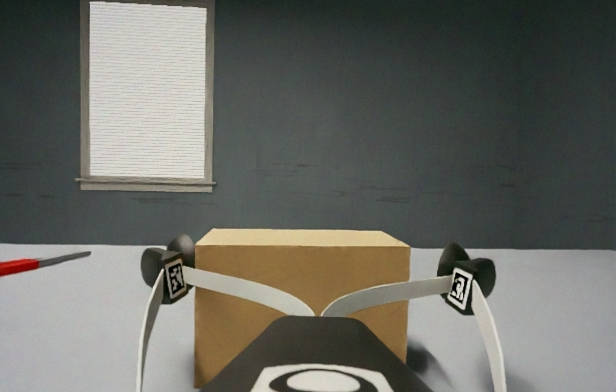

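Scene clock: 53.30 s.
r1.base_odometry: x=+1.228 y=+0.547 heading=+1.621 (m, m, rad; r1's odometry frame)
r1.turned_by_wheels: +0.000 (rad since the last result)
r1.turned_by_imu: +0.000 (rad since the last result)
r1.base_tilt: forward=+0.4 right=+0.4 (deg)
r1.lidar_m: 0.47 0.49 0.62 2.22 2.33 1.61 1.47 1.48 1.88 1.90 0.82 0.54
r1.base_status: not commanded
r1.joint_positions: lift_m=+0.650 arm_m=+0.439 wrist_yaw_rad=+0.001 wrist_pitch_rad=-0.010 wrist_roll_rad=+0.008 gripper_m=+0.070
r1.joint_status: all done
r1.motor_effort: lift_m=+15(16) arm_m=+6(6) wrist_yaw_rad=-3(2) wrist_pitch_rad=-8(8) wrist_roll_rad=+0(0) gripper_m=-18(19) wheel_0=+0(0) wheel_1=+3(3) wheel_2=+0(0) (%)
r1.hand_pose: x=+0.8984 y=-0.0872 z=+0.8314 quat_wxyz=(+1.000, +0.004, -0.005, +0.000) (m; r1's base frame)
r1.wrist_depth_mm: - - - - - - - / - - - - - - - / - - - - - - - / - - - - - - - / 525 539 191 191 195 609 634 / 312 272 186 189 193 180 345 / 222 225 195 - 197 236 231
r2.base_odometry: x=+0.169 y=-1.313 heading=+0.318 (m, m, rad; r2's odometry frame)
r2.turned_by_wheels: +0.000 (rad since the last result)
r2.turned_by_imu: +0.000 (rad since the last result)
r2.base_tilt: forward=+0.6 right=-0.7 (deg)
r2.lidar_m: 0.67 0.71 1.35 2.02 1.12 0.74 0.69 0.75 1.07 2.63 1.29 0.72
r2.base_status: not commanded
r2.joint_positions: lift_m=+0.900 arm_m=-0.001 wrist_yaw_rad=+0.000 wrist_pitch_rad=-0.011 wrist_roll_rad=-0.011 gripper_m=+0.140
r2.joint_status: not commanded
r2.motor_effort: lift_m=+24(23) arm_m=+0(0) wrist_yaw_rad=-1(1) wrist_pitch_rad=-6(7) wrist_roll_rad=+0(1) gripper_m=+1(0) wheel_0=+2(2) wheel_1=-6(6) wheel_2=+0(0) (%)
r2.hand_pose: x=+0.4589 y=-0.0874 z=+1.0811 quat_wxyz=(+1.000, -0.005, -0.006, +0.000) (m; r2's base frame)
r2.wrist_depth_mm: 759 741 - - - - - / 759 750 - - - - - / 741 768 - - - - - / 741 768 - - - - - / 732 768 - - - - - / 732 715 778 891 917 809 798 / 676 504 508 164 488 488 591
pictures: none
No camera images: the call's "cameras" was empty. Leave "cameras" out to get every camera's image.

Scene clock: 55.57 s.
r1.base_odometry: x=+1.228 y=+0.547 heading=+1.621 (m, m, rad; r1's odometry frame)
r1.turned_by_wheels: +0.000 (rad since the last result)
r1.turned_by_imu: +0.000 (rad since the last result)
r1.base_tilt: forward=+0.4 right=+0.3 (deg)
r1.lidar_m: 0.48 0.49 0.62 2.22 2.33 1.62 1.47 1.49 1.88 1.91 0.81 0.53
r1.base_status: not commanded
r1.joint_positions: lift_m=+0.950 arm_m=+0.439 wrist_yaw_rad=+0.001 wrist_pitch_rad=-0.007 wrist_roll_rad=+0.008 gripper_m=+0.070
r1.joint_status: all done
r1.motor_effort: lift_m=+24(25) arm_m=+6(6) wrist_yaw_rad=-2(2) wrist_pitch_rad=-15(18) wrist_roll_rad=+0(1) gripper_m=-22(20) wheel_0=+0(1) wheel_1=+3(3) wheel_2=+0(0) (%)
r1.hand_pose: x=+0.8984 y=-0.0873 z=+1.1297 quat_wxyz=(+1.000, +0.004, -0.003, +0.000) (m; r1's base frame)
r1.wrist_depth_mm: - - - - - - - / - - - - - - - / - - - - - - - / - - - - - - - / - - 191 190 195 - - / - - 187 188 193 180 - / - - - - 197 - -
r2.base_odometry: x=+0.169 y=-1.313 heading=+0.318 (m, m, rad; r2's odometry frame)
r2.turned_by_wheels: +0.000 (rad since the last result)
r2.turned_by_imu: +0.001 (rad since the last result)
r2.base_tilt: forward=+0.6 right=-0.7 (deg)
r2.lidar_m: 0.65 0.72 1.32 2.03 1.13 0.73 0.70 0.74 1.06 2.68 1.30 0.72
r2.base_status: not commanded
r2.joint_positions: lift_m=+0.900 arm_m=-0.001 wrist_yaw_rad=+0.000 wrist_pitch_rad=-0.011 wrist_roll_rad=-0.011 gripper_m=+0.140
r2.joint_status: not commanded
r2.motor_effort: lift_m=+23(23) arm_m=+0(0) wrist_yaw_rad=+0(1) wrist_pitch_rad=-7(5) wrist_roll_rad=+0(1) gripper_m=+0(1) wheel_0=+2(2) wheel_1=-6(6) wheel_2=+0(0) (%)
r2.hand_pose: x=+0.4589 y=-0.0874 z=+1.0811 quat_wxyz=(+1.000, -0.005, -0.006, +0.000) (m; r2's base frame)
r2.wrist_depth_mm: 750 750 - - - - - / 732 750 - - - - - / 741 768 - - - - - / 723 768 - - - - - / 723 768 - - - - - / 723 715 778 904 917 820 809 / 668 504 508 164 492 492 597
pictures: none
No camera images: the call's "cameras" was empty. Leave "cameras" out to get every camera's image.

Scene clock: 57.97 s.
r1.base_odometry: x=+1.228 y=+0.547 heading=-3.063 (m, m, rad; r1's odometry frame)
r1.turned_by_wheels: +1.599 (rad since the last result)
r1.turned_by_imu: +1.628 (rad since the last result)
r1.base_tilt: forward=+0.5 right=+0.4 (deg)
r1.lidar_m: 0.42 2.33 1.59 1.46 1.50 1.93 1.91 0.80 0.55 0.47 0.48 0.65
r1.base_status: done
r1.joint_positions: lift_m=+0.950 arm_m=+0.001 wrist_yaw_rad=+0.000 wrist_pitch_rad=-0.006 wrist_roll_rad=+0.008 gripper_m=+0.070
r1.joint_status: all done
r1.motor_effort: lift_m=+23(24) arm_m=-6(6) wrist_yaw_rad=-1(6) wrist_pitch_rad=-17(18) wrist_roll_rad=-1(0) gripper_m=-18(20) wheel_0=-3(7) wheel_1=-3(9) wheel_2=-2(8) (%)
r1.hand_pose: x=+0.4604 y=-0.0873 z=+1.1298 quat_wxyz=(+1.000, +0.004, -0.003, +0.000) (m; r1's base frame)
r1.wrist_depth_mm: - - - - - - - / - - - - - - - / - - - - - - - / - - - - - - - / - - 191 190 195 - - / - - 186 188 193 181 - / - - - - 196 - -
r2.base_odometry: x=+0.169 y=-1.313 heading=+0.318 (m, m, rad; r2's odometry frame)
r2.turned_by_wheels: +0.000 (rad since the last result)
r2.turned_by_imu: +0.001 (rad since the last result)
r2.base_tilt: forward=+0.6 right=-0.7 (deg)
r2.lidar_m: 0.68 0.74 1.35 2.02 1.12 0.74 0.69 0.74 1.06 2.66 1.30 0.71
r2.base_status: not commanded
r2.joint_positions: lift_m=+0.900 arm_m=-0.001 wrist_yaw_rad=+0.000 wrist_pitch_rad=-0.011 wrist_roll_rad=-0.011 gripper_m=+0.140
r2.joint_status: not commanded
r2.motor_effort: lift_m=+24(23) arm_m=+0(0) wrist_yaw_rad=+0(1) wrist_pitch_rad=-5(8) wrist_roll_rad=+1(1) gripper_m=-2(0) wheel_0=+2(2) wheel_1=-6(7) wheel_2=+0(0) (%)
r2.hand_pose: x=+0.4589 y=-0.0874 z=+1.0811 quat_wxyz=(+1.000, -0.005, -0.006, +0.000) (m; r2's base frame)
r2.wrist_depth_mm: 759 759 - - - - - / 759 750 - - - - - / 741 759 - - - - - / 741 759 - - - - - / 732 778 - - - - - / 732 715 768 878 904 820 788 / 668 500 500 165 488 488 585
pictures: r1_head_camera, r1_wrist_camera
Images, in order (width x height): r1_head_camera 420x560, r1_wrist_camera 616x392.

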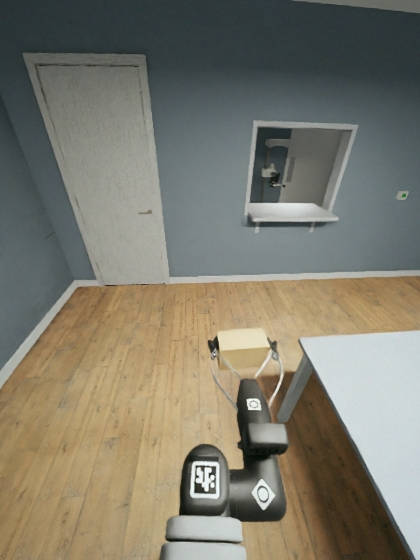

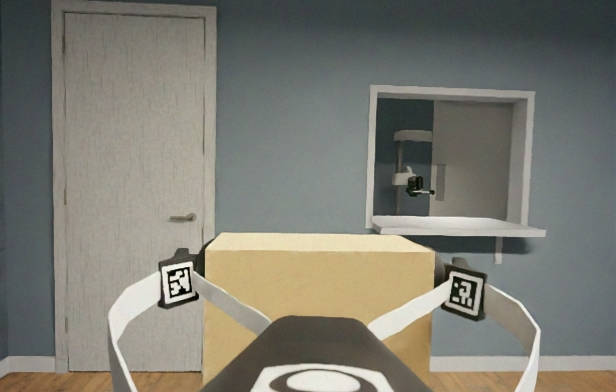

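Call:
execute_actions([
  {"r1":{"base":{"translate_m":1.5}}},
], cameras=[])

Call:
execute_actions([
  {"r1":{"base":{"strafe_m":-0.65}}},
], cameras=[])

Call:
execute_actions([
  {"r1":{"joints":{"arm_m":0.45,"lift_m":0.86}}},
], cameras=["r1_head_camera","r2_head_camera","r2_wrist_camera"])

Scene clock: 75.30 s.
r1.base_odometry: x=-0.267 y=+0.430 heading=-3.063 (m, m, rad; r1's odometry frame)
r1.turned_by_wheels: +0.000 (rad since the last result)
r1.turned_by_imu: -0.008 (rad since the last result)
r1.base_tilt: forward=+0.4 right=+0.4 (deg)
r1.lidar_m: 0.45 0.86 1.06 1.62 1.64 2.12 3.43 0.81 0.96 3.07 1.02 0.77
r1.base_status: done
r1.joint_positions: lift_m=+0.950 arm_m=+0.001 wrist_yaw_rad=+0.000 wrist_pitch_rad=-0.006 wrist_roll_rad=+0.008 gripper_m=+0.070
r1.joint_status: not commanded
r1.motor_effort: lift_m=+23(23) arm_m=-5(6) wrist_yaw_rad=-1(0) wrist_pitch_rad=-17(19) wrist_roll_rad=+0(0) gripper_m=-19(21) wheel_0=+2(10) wheel_1=+3(13) wheel_2=-1(11) (%)
r1.hand_pose: x=+0.4604 y=-0.0874 z=+1.1298 quat_wxyz=(+1.000, +0.004, -0.003, +0.000) (m; r1's base frame)
r1.wrist_depth_mm: 609 621 627 634 647 654 - / 609 627 627 647 647 1618 - / 621 621 640 640 654 - - / 627 634 634 647 661 1397 - / 627 640 191 191 195 1025 - / 634 640 186 189 193 181 768 / 640 640 421 - 197 683 517
r2.base_odometry: x=+0.169 y=-1.313 heading=+0.318 (m, m, rad; r2's odometry frame)
r2.turned_by_wheels: +0.000 (rad since the last result)
r2.turned_by_imu: +0.002 (rad since the last result)
r2.base_tilt: forward=+0.6 right=-0.7 (deg)
r2.lidar_m: 0.66 0.73 1.33 2.02 1.12 0.71 0.71 0.74 1.05 2.66 1.29 0.72
r2.base_status: not commanded
r2.joint_positions: lift_m=+0.900 arm_m=-0.001 wrist_yaw_rad=+0.000 wrist_pitch_rad=-0.011 wrist_roll_rad=-0.011 gripper_m=+0.140
r2.joint_status: not commanded
r2.motor_effort: lift_m=+23(23) arm_m=+0(0) wrist_yaw_rad=-1(1) wrist_pitch_rad=-6(6) wrist_roll_rad=+0(1) gripper_m=-1(2) wheel_0=+2(1) wheel_1=-6(6) wheel_2=+0(0) (%)
r2.hand_pose: x=+0.4589 y=-0.0874 z=+1.0811 quat_wxyz=(+1.000, -0.005, -0.006, +0.000) (m; r2's base frame)
r2.wrist_depth_mm: 759 750 - - - - - / 741 741 - - - - - / 741 759 - - - - 1618 / 741 778 - - - - 1464 / 741 768 - - - - - / 723 715 768 878 904 820 788 / 668 504 504 164 488 492 591
pictures: none
No camera images: the call's "cameras" was empty. Leave "cameras" out to get every camera's image.

Scene clock: 78.80 s.
r1.base_odometry: x=-0.318 y=+1.078 heading=-3.063 (m, m, rad; r1's odometry frame)
r1.turned_by_wheels: +0.000 (rad since the last result)
r1.turned_by_imu: +0.001 (rad since the last result)
r1.base_tilt: forward=+0.4 right=+0.4 (deg)
r1.lidar_m: 0.44 0.72 1.19 2.28 2.32 0.71 0.65 0.68 2.59 2.43 1.49 0.76
r1.base_status: done
r1.joint_positions: lift_m=+0.950 arm_m=+0.001 wrist_yaw_rad=+0.000 wrist_pitch_rad=-0.006 wrist_roll_rad=+0.008 gripper_m=+0.070
r1.joint_status: not commanded
r1.motor_effort: lift_m=+23(23) arm_m=-6(6) wrist_yaw_rad=+1(1) wrist_pitch_rad=-17(17) wrist_roll_rad=-1(1) gripper_m=-20(20) wheel_0=+0(11) wheel_1=+0(9) wheel_2=+0(0) (%)
r1.hand_pose: x=+0.4604 y=-0.0874 z=+1.1298 quat_wxyz=(+1.000, +0.004, -0.003, +0.000) (m; r1's base frame)
r1.wrist_depth_mm: 668 699 - - - - 809 / 676 707 - - - - 798 / 676 715 - - - - 809 / 691 715 - - - - 788 / 691 707 191 190 195 - 788 / 699 609 187 188 193 181 759 / 707 504 343 - 196 530 535
r2.base_odometry: x=+0.169 y=-1.313 heading=+0.318 (m, m, rad; r2's odometry frame)
r2.turned_by_wheels: +0.000 (rad since the last result)
r2.turned_by_imu: +0.001 (rad since the last result)
r2.base_tilt: forward=+0.6 right=-0.7 (deg)
r2.lidar_m: 0.65 0.70 1.34 2.00 1.11 0.75 0.70 0.73 1.07 2.66 1.30 0.70
r2.base_status: not commanded
r2.joint_positions: lift_m=+0.900 arm_m=-0.001 wrist_yaw_rad=+0.000 wrist_pitch_rad=-0.011 wrist_roll_rad=-0.011 gripper_m=+0.140
r2.joint_status: not commanded
r2.motor_effort: lift_m=+24(23) arm_m=+0(0) wrist_yaw_rad=-1(1) wrist_pitch_rad=-5(6) wrist_roll_rad=+0(1) gripper_m=+0(1) wheel_0=+2(2) wheel_1=-6(6) wheel_2=+0(0) (%)
r2.hand_pose: x=+0.4589 y=-0.0874 z=+1.0811 quat_wxyz=(+1.000, -0.005, -0.006, +0.000) (m; r2's base frame)
r2.wrist_depth_mm: 759 750 - - - - - / 759 750 - - - - - / 741 759 - - - - - / 750 759 - - - - - / 741 778 - - - - - / 732 707 768 878 891 809 798 / 668 500 504 164 488 492 591
pictures: none
No camera images: the call's "cameras" was empty. Leave "cameras" out to get every camera's image.

Scene clock: 81.20 s.
r1.base_odometry: x=-0.318 y=+1.078 heading=-3.063 (m, m, rad; r1's odometry frame)
r1.turned_by_wheels: +0.000 (rad since the last result)
r1.turned_by_imu: +0.000 (rad since the last result)
r1.base_tilt: forward=+0.4 right=+0.4 (deg)
r1.lidar_m: 0.69 0.72 1.19 2.26 2.32 0.72 0.66 0.68 2.60 2.43 1.48 0.77
r1.base_status: not commanded
r1.joint_positions: lift_m=+0.860 arm_m=+0.449 wrist_yaw_rad=+0.000 wrist_pitch_rad=-0.007 wrist_roll_rad=+0.008 gripper_m=+0.070
r1.joint_status: all done
r1.motor_effort: lift_m=+17(23) arm_m=+6(6) wrist_yaw_rad=-1(1) wrist_pitch_rad=-18(19) wrist_roll_rad=+1(1) gripper_m=-21(19) wheel_0=+0(0) wheel_1=+0(0) wheel_2=+0(0) (%)
r1.hand_pose: x=+0.9084 y=-0.0874 z=+1.0403 quat_wxyz=(+1.000, +0.004, -0.003, +0.000) (m; r1's base frame)
r1.wrist_depth_mm: 1921 1983 - - - - - / 1921 1921 - - - - - / 1983 - - - - - - / - - - - - - - / - - 191 190 195 - - / 455 402 186 188 192 180 504 / 324 329 241 - 196 345 329
r2.base_odometry: x=+0.169 y=-1.313 heading=+0.318 (m, m, rad; r2's odometry frame)
r2.turned_by_wheels: +0.000 (rad since the last result)
r2.turned_by_imu: +0.001 (rad since the last result)
r2.base_tilt: forward=+0.6 right=-0.7 (deg)
r2.lidar_m: 0.67 0.74 1.34 2.00 1.12 0.73 0.71 0.77 1.05 2.67 1.28 0.71
r2.base_status: not commanded
r2.joint_positions: lift_m=+0.900 arm_m=-0.001 wrist_yaw_rad=+0.000 wrist_pitch_rad=-0.011 wrist_roll_rad=-0.011 gripper_m=+0.140
r2.joint_status: not commanded
r2.motor_effort: lift_m=+23(23) arm_m=+0(0) wrist_yaw_rad=-2(1) wrist_pitch_rad=-6(6) wrist_roll_rad=+0(0) gripper_m=+1(2) wheel_0=+2(2) wheel_1=-6(6) wheel_2=+0(0) (%)
r2.hand_pose: x=+0.4589 y=-0.0874 z=+1.0811 quat_wxyz=(+1.000, -0.005, -0.006, +0.000) (m; r2's base frame)
r2.wrist_depth_mm: 750 750 - - - - - / 750 759 - - - - - / 741 768 - - - - - / 741 768 - - - - - / 732 778 - - 1098 - - / 732 715 778 891 831 809 788 / 668 504 504 164 488 492 591
pictures: r1_head_camera, r2_head_camera, r2_wrist_camera
Images, in order (width x height): r1_head_camera 420x560, r2_head_camera 420x560, r2_wrist_camera 616x392.

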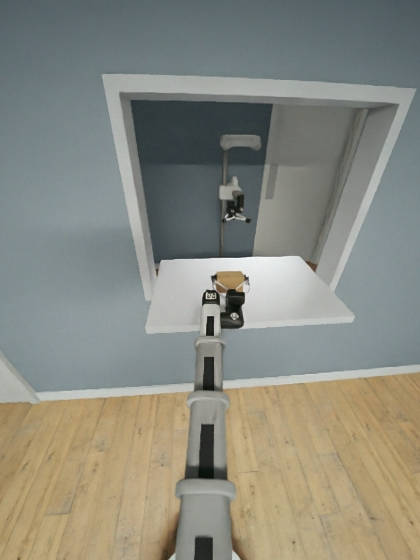

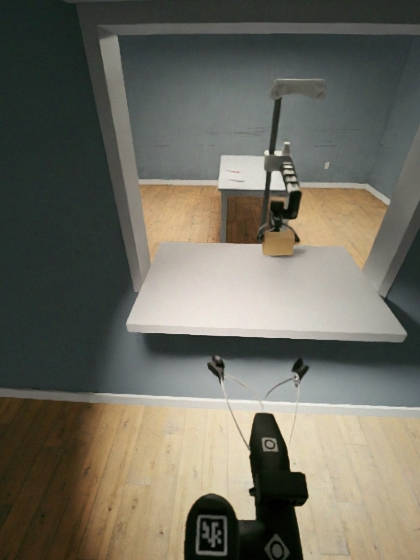

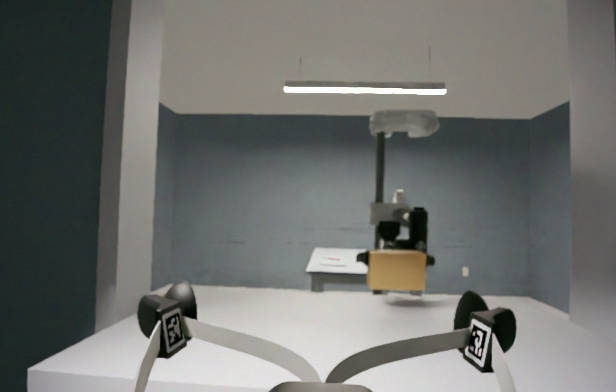

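Call:
execute_actions([
  {"r1":{"base":{"translate_m":0.2},"joints":{"arm_m":0.5}},"r2":{"base":{"strafe_m":-0.165}}},
], cameras=[])

Call:
execute_actions([
  {"r1":{"joints":{"lift_m":0.81}}},
], cameras=[])

Call:
execute_actions([
  {"r1":{"joints":{"gripper_m":0.14}}},
], cameras=[])

Call:
execute_actions([
  {"r1":{"joints":{"arm_m":0},"base":{"translate_m":-0.2}},"r2":{"joints":{"lift_m":0.8}}},
], cameras=[])

Call:
execute_actions([
  {"r1":{"base":{"strafe_m":-0.95},"joints":{"gripper_m":-0.02,"lift_m":0.93}}},
], cameras=["r1_wrist_camera","r2_wrist_camera"])

Scene clock: 96.80 s.
r1.base_odometry: x=-0.518 y=+1.062 heading=-3.062 (m, m, rad; r1's odometry frame)
r1.turned_by_wheels: +0.001 (rad since the last result)
r1.turned_by_imu: +0.000 (rad since the last result)
r1.base_tilt: forward=+0.5 right=+0.4 (deg)
r1.lidar_m: 0.49 0.51 0.91 2.03 2.34 2.98 0.85 0.88 2.56 2.40 0.82 0.55
r1.base_status: done
r1.joint_positions: lift_m=+0.860 arm_m=+0.499 wrist_yaw_rad=+0.000 wrist_pitch_rad=-0.006 wrist_roll_rad=+0.008 gripper_m=+0.070
r1.joint_status: all done
r1.motor_effort: lift_m=+17(17) arm_m=+5(3) wrist_yaw_rad=-1(2) wrist_pitch_rad=-18(20) wrist_roll_rad=+0(0) gripper_m=-20(22) wheel_0=+3(7) wheel_1=+3(7) wheel_2=+0(9) (%)
r1.hand_pose: x=+0.9584 y=-0.0874 z=+1.0403 quat_wxyz=(+1.000, +0.004, -0.003, +0.000) (m; r1's base frame)
r1.wrist_depth_mm: 1708 1756 1708 1060 1808 1863 1863 / 1708 1708 1756 1708 1808 1921 1863 / 1756 1708 1708 1160 1863 1921 1863 / 1756 1756 1756 1756 1863 1921 1921 / 1708 1708 191 190 195 1921 - / 1808 1756 187 188 192 181 - / 324 329 243 - 196 343 329
r2.base_odometry: x=+0.221 y=-1.469 heading=+0.318 (m, m, rad; r2's odometry frame)
r2.turned_by_wheels: +0.000 (rad since the last result)
r2.turned_by_imu: +0.001 (rad since the last result)
r2.base_tilt: forward=+0.6 right=-0.7 (deg)
r2.lidar_m: 0.67 0.73 1.33 2.17 1.10 0.75 0.68 0.73 1.05 2.50 1.27 0.73
r2.base_status: done
r2.joint_positions: lift_m=+0.900 arm_m=-0.001 wrist_yaw_rad=+0.000 wrist_pitch_rad=-0.011 wrist_roll_rad=-0.011 gripper_m=+0.140
r2.joint_status: not commanded
r2.motor_effort: lift_m=+23(24) arm_m=+0(0) wrist_yaw_rad=-1(1) wrist_pitch_rad=-7(8) wrist_roll_rad=+0(0) gripper_m=+1(0) wheel_0=+2(11) wheel_1=-6(14) wheel_2=+0(1) (%)
r2.hand_pose: x=+0.4588 y=-0.0874 z=+1.0811 quat_wxyz=(+1.000, -0.005, -0.006, +0.000) (m; r2's base frame)
r2.wrist_depth_mm: 759 - - - - - 699 / 759 - - - - - 691 / 750 - - - - - 683 / 768 - - - - - 683 / 759 - - 866 - - 676 / 723 741 759 609 904 699 676 / 539 500 508 164 488 488 668
pictures: none
No camera images: the call's "cameras" was empty. Leave "cameras" out to get every camera's image.

Scene clock: 97.90 s.
r1.base_odometry: x=-0.518 y=+1.062 heading=-3.062 (m, m, rad; r1's odometry frame)
r1.turned_by_wheels: +0.000 (rad since the last result)
r1.turned_by_imu: +0.000 (rad since the last result)
r1.base_tilt: forward=+0.4 right=+0.4 (deg)
r1.lidar_m: 0.49 0.50 0.95 2.03 2.32 2.98 0.85 0.87 2.57 2.41 0.81 0.54
r1.base_status: not commanded
r1.joint_positions: lift_m=+0.810 arm_m=+0.499 wrist_yaw_rad=+0.000 wrist_pitch_rad=-0.006 wrist_roll_rad=+0.008 gripper_m=+0.070
r1.joint_status: all done
r1.motor_effort: lift_m=+16(16) arm_m=+6(6) wrist_yaw_rad=+1(0) wrist_pitch_rad=-17(17) wrist_roll_rad=+1(0) gripper_m=-17(20) wheel_0=+3(3) wheel_1=+3(3) wheel_2=+0(1) (%)
r1.hand_pose: x=+0.9584 y=-0.0874 z=+0.9903 quat_wxyz=(+1.000, +0.004, -0.003, +0.000) (m; r1's base frame)
r1.wrist_depth_mm: 1661 1756 1661 1118 1808 1863 1863 / 1708 1708 1756 1756 1756 1921 1921 / 1708 1708 1756 878 1863 1863 1921 / 1756 1708 1756 1808 1863 1921 1921 / 1808 1756 191 190 195 1983 - / 325 285 187 188 192 181 357 / 231 236 200 - 196 246 248
r2.base_odometry: x=+0.221 y=-1.469 heading=+0.318 (m, m, rad; r2's odometry frame)
r2.turned_by_wheels: +0.000 (rad since the last result)
r2.turned_by_imu: +0.000 (rad since the last result)
r2.base_tilt: forward=+0.6 right=-0.7 (deg)
r2.lidar_m: 0.67 0.70 1.31 2.19 1.14 0.73 0.69 0.74 1.03 2.52 1.31 0.70
r2.base_status: not commanded
r2.joint_positions: lift_m=+0.900 arm_m=-0.001 wrist_yaw_rad=+0.000 wrist_pitch_rad=-0.011 wrist_roll_rad=-0.011 gripper_m=+0.140
r2.joint_status: not commanded
r2.motor_effort: lift_m=+24(23) arm_m=+0(0) wrist_yaw_rad=+0(1) wrist_pitch_rad=-7(6) wrist_roll_rad=+0(0) gripper_m=-2(0) wheel_0=+2(2) wheel_1=-6(6) wheel_2=+0(0) (%)
r2.hand_pose: x=+0.4588 y=-0.0874 z=+1.0811 quat_wxyz=(+1.000, -0.005, -0.006, +0.000) (m; r2's base frame)
r2.wrist_depth_mm: 750 - - - - - 691 / 759 - - - - - 683 / 759 - - - - - 683 / 759 - - - - - 683 / 768 - - - - - 668 / 732 732 778 609 917 691 668 / 535 500 508 164 488 492 668
pictures: none
No camera images: the call's "cameras" was empty. Leave "cameras" out to get every camera's image.

Scene clock: 99.63 s.
r1.base_odometry: x=-0.518 y=+1.062 heading=-3.062 (m, m, rad; r1's odometry frame)
r1.turned_by_wheels: +0.000 (rad since the last result)
r1.turned_by_imu: +0.000 (rad since the last result)
r1.base_tilt: forward=+0.4 right=+0.3 (deg)
r1.lidar_m: 0.50 0.50 0.95 2.02 2.34 2.98 0.84 0.88 2.57 2.41 0.80 0.54
r1.base_status: not commanded
r1.joint_positions: lift_m=+0.810 arm_m=+0.499 wrist_yaw_rad=+0.000 wrist_pitch_rad=-0.010 wrist_roll_rad=+0.008 gripper_m=+0.140
r1.joint_status: all done
r1.motor_effort: lift_m=+17(16) arm_m=+5(6) wrist_yaw_rad=-2(0) wrist_pitch_rad=-9(16) wrist_roll_rad=+0(0) gripper_m=+0(21) wheel_0=+3(3) wheel_1=+3(3) wheel_2=+0(0) (%)
r1.hand_pose: x=+0.9584 y=-0.0874 z=+0.9912 quat_wxyz=(+1.000, +0.004, -0.005, +0.000) (m; r1's base frame)
r1.wrist_depth_mm: 1708 1708 1756 1118 1808 1863 1863 / 1708 1708 1756 1756 1808 1863 1921 / 1708 1756 1756 891 1863 1863 1921 / 1708 1756 1756 1808 1808 1921 1921 / 1756 1756 219 223 1808 1983 - / 330 314 199 158 202 309 368 / 236 238 228 - 205 251 254
r2.base_odometry: x=+0.221 y=-1.469 heading=+0.318 (m, m, rad; r2's odometry frame)
r2.turned_by_wheels: +0.000 (rad since the last result)
r2.turned_by_imu: +0.000 (rad since the last result)
r2.base_tilt: forward=+0.6 right=-0.7 (deg)
r2.lidar_m: 0.66 0.70 1.32 2.16 1.12 0.73 0.69 0.75 1.07 2.47 1.31 0.72
r2.base_status: not commanded
r2.joint_positions: lift_m=+0.900 arm_m=-0.001 wrist_yaw_rad=+0.000 wrist_pitch_rad=-0.011 wrist_roll_rad=-0.011 gripper_m=+0.140
r2.joint_status: not commanded
r2.motor_effort: lift_m=+23(23) arm_m=+0(0) wrist_yaw_rad=-1(1) wrist_pitch_rad=-6(4) wrist_roll_rad=+0(0) gripper_m=+4(3) wheel_0=+2(2) wheel_1=-6(6) wheel_2=+0(0) (%)
r2.hand_pose: x=+0.4588 y=-0.0874 z=+1.0811 quat_wxyz=(+1.000, -0.005, -0.006, +0.000) (m; r2's base frame)
r2.wrist_depth_mm: 759 - - - - - 676 / 768 - - - - - 683 / 759 - - - - - 691 / 759 - - - - - 683 / 750 - - - - - 676 / 715 741 715 597 904 683 676 / 535 504 504 164 492 492 661
pictures: none
No camera images: the call's "cameras" was empty. Leave "cameras" out to get every camera's image.

Scene clock: 102.17 s.
r1.base_odometry: x=-0.318 y=+1.078 heading=-3.063 (m, m, rad; r1's odometry frame)
r1.turned_by_wheels: +0.000 (rad since the last result)
r1.turned_by_imu: +0.001 (rad since the last result)
r1.base_tilt: forward=+0.4 right=+0.4 (deg)
r1.lidar_m: 0.67 0.70 1.18 2.27 2.32 0.72 0.66 0.67 2.60 2.42 1.50 0.74
r1.base_status: done
r1.joint_positions: lift_m=+0.810 arm_m=+0.001 wrist_yaw_rad=+0.000 wrist_pitch_rad=-0.010 wrist_roll_rad=+0.008 gripper_m=+0.140
r1.joint_status: all done
r1.motor_effort: lift_m=+17(17) arm_m=-6(10) wrist_yaw_rad=-1(2) wrist_pitch_rad=-8(8) wrist_roll_rad=-1(1) gripper_m=+3(1) wheel_0=-4(8) wheel_1=-2(8) wheel_2=+0(10) (%)
r1.hand_pose: x=+0.4604 y=-0.0874 z=+0.9913 quat_wxyz=(+1.000, +0.004, -0.005, +0.000) (m; r1's base frame)
r1.wrist_depth_mm: 668 691 - - - - 809 / 676 699 - - - - 798 / 683 699 - - - - 798 / 699 715 - 1808 - - 788 / 691 585 535 621 647 668 683 / 699 699 707 158 732 517 759 / 699 707 723 - 750 750 759
r2.base_odometry: x=+0.221 y=-1.469 heading=+0.318 (m, m, rad; r2's odometry frame)
r2.turned_by_wheels: +0.000 (rad since the last result)
r2.turned_by_imu: +0.001 (rad since the last result)
r2.base_tilt: forward=+0.6 right=-0.7 (deg)
r2.lidar_m: 0.67 0.71 1.35 2.18 1.12 0.72 0.68 0.74 1.05 2.48 1.26 0.72
r2.base_status: not commanded
r2.joint_positions: lift_m=+0.800 arm_m=-0.001 wrist_yaw_rad=+0.000 wrist_pitch_rad=-0.011 wrist_roll_rad=-0.011 gripper_m=+0.140
r2.joint_status: all done
r2.motor_effort: lift_m=+13(23) arm_m=+0(0) wrist_yaw_rad=+0(1) wrist_pitch_rad=-6(5) wrist_roll_rad=+1(1) gripper_m=+2(0) wheel_0=+2(2) wheel_1=-6(6) wheel_2=+0(0) (%)
r2.hand_pose: x=+0.4588 y=-0.0874 z=+0.9820 quat_wxyz=(+1.000, -0.005, -0.006, +0.000) (m; r2's base frame)
r2.wrist_depth_mm: 750 - - - - - 699 / 750 - - - - - 683 / 759 - - - - - 683 / 750 - - - - - 676 / 750 1025 - 603 - 820 676 / 496 492 480 484 504 466 512 / 715 715 699 164 469 668 668
pictures: none
No camera images: the call's "cameras" was empty. Leave "cameras" out to get every camera's image.

Scene clock: 106.67 s.
r1.base_odometry: x=-0.393 y=+2.025 heading=-3.063 (m, m, rad; r1's odometry frame)
r1.turned_by_wheels: +0.000 (rad since the last result)
r1.turned_by_imu: +0.001 (rad since the last result)
r1.base_tilt: forward=+0.4 right=+0.4 (deg)
r1.lidar_m: 1.00 0.83 1.05 2.87 0.93 0.74 1.48 2.41 1.57 1.47 1.50 1.09
r1.base_status: done
r1.joint_positions: lift_m=+0.930 arm_m=+0.001 wrist_yaw_rad=+0.000 wrist_pitch_rad=-0.010 wrist_roll_rad=+0.008 gripper_m=-0.020
r1.joint_status: all done
r1.motor_effort: lift_m=+23(24) arm_m=-6(6) wrist_yaw_rad=+0(0) wrist_pitch_rad=-7(8) wrist_roll_rad=+0(0) gripper_m=-12(14) wheel_0=+1(15) wheel_1=+0(11) wheel_2=+0(0) (%)
r1.hand_pose: x=+0.4604 y=-0.0874 z=+1.1108 quat_wxyz=(+1.000, +0.004, -0.005, +0.000) (m; r1's base frame)
r1.wrist_depth_mm: - 778 788 788 809 809 831 / - 788 788 809 820 831 831 / - 788 798 798 820 831 831 / - 798 798 809 820 831 842 / 1118 809 809 218 831 842 854 / 654 788 177 186 186 842 866 / 798 809 809 - 854 854 866
r2.base_odometry: x=+0.221 y=-1.469 heading=+0.318 (m, m, rad; r2's odometry frame)
r2.turned_by_wheels: +0.000 (rad since the last result)
r2.turned_by_imu: +0.001 (rad since the last result)
r2.base_tilt: forward=+0.6 right=-0.7 (deg)
r2.lidar_m: 0.66 0.70 1.34 2.20 1.14 0.74 0.70 0.75 1.05 2.49 1.32 0.70
r2.base_status: not commanded
r2.joint_positions: lift_m=+0.800 arm_m=-0.001 wrist_yaw_rad=+0.000 wrist_pitch_rad=-0.011 wrist_roll_rad=-0.011 gripper_m=+0.140
r2.joint_status: not commanded
r2.motor_effort: lift_m=+13(13) arm_m=+0(0) wrist_yaw_rad=+0(1) wrist_pitch_rad=-3(4) wrist_roll_rad=+0(0) gripper_m=-3(3) wheel_0=+2(2) wheel_1=-6(6) wheel_2=+1(0) (%)
r2.hand_pose: x=+0.4588 y=-0.0874 z=+0.9820 quat_wxyz=(+1.000, -0.005, -0.006, +0.000) (m; r2's base frame)
r2.wrist_depth_mm: 759 - - - - - 699 / 768 - - - - - 691 / 768 - - - - - 676 / 759 - - - - - 683 / 741 1060 - 603 - 809 683 / 496 492 480 492 500 462 508 / 723 715 699 164 462 668 668
pictures: r1_wrist_camera, r2_wrist_camera
Images, in order (width x height): r1_wrist_camera 616x392, r2_wrist_camera 616x392.

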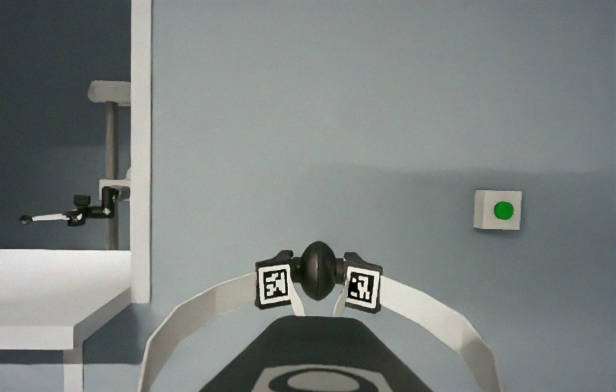

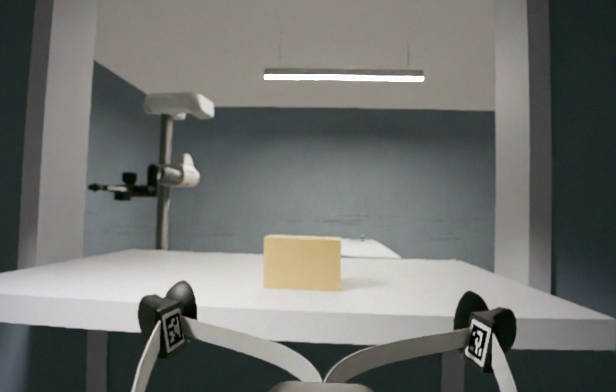

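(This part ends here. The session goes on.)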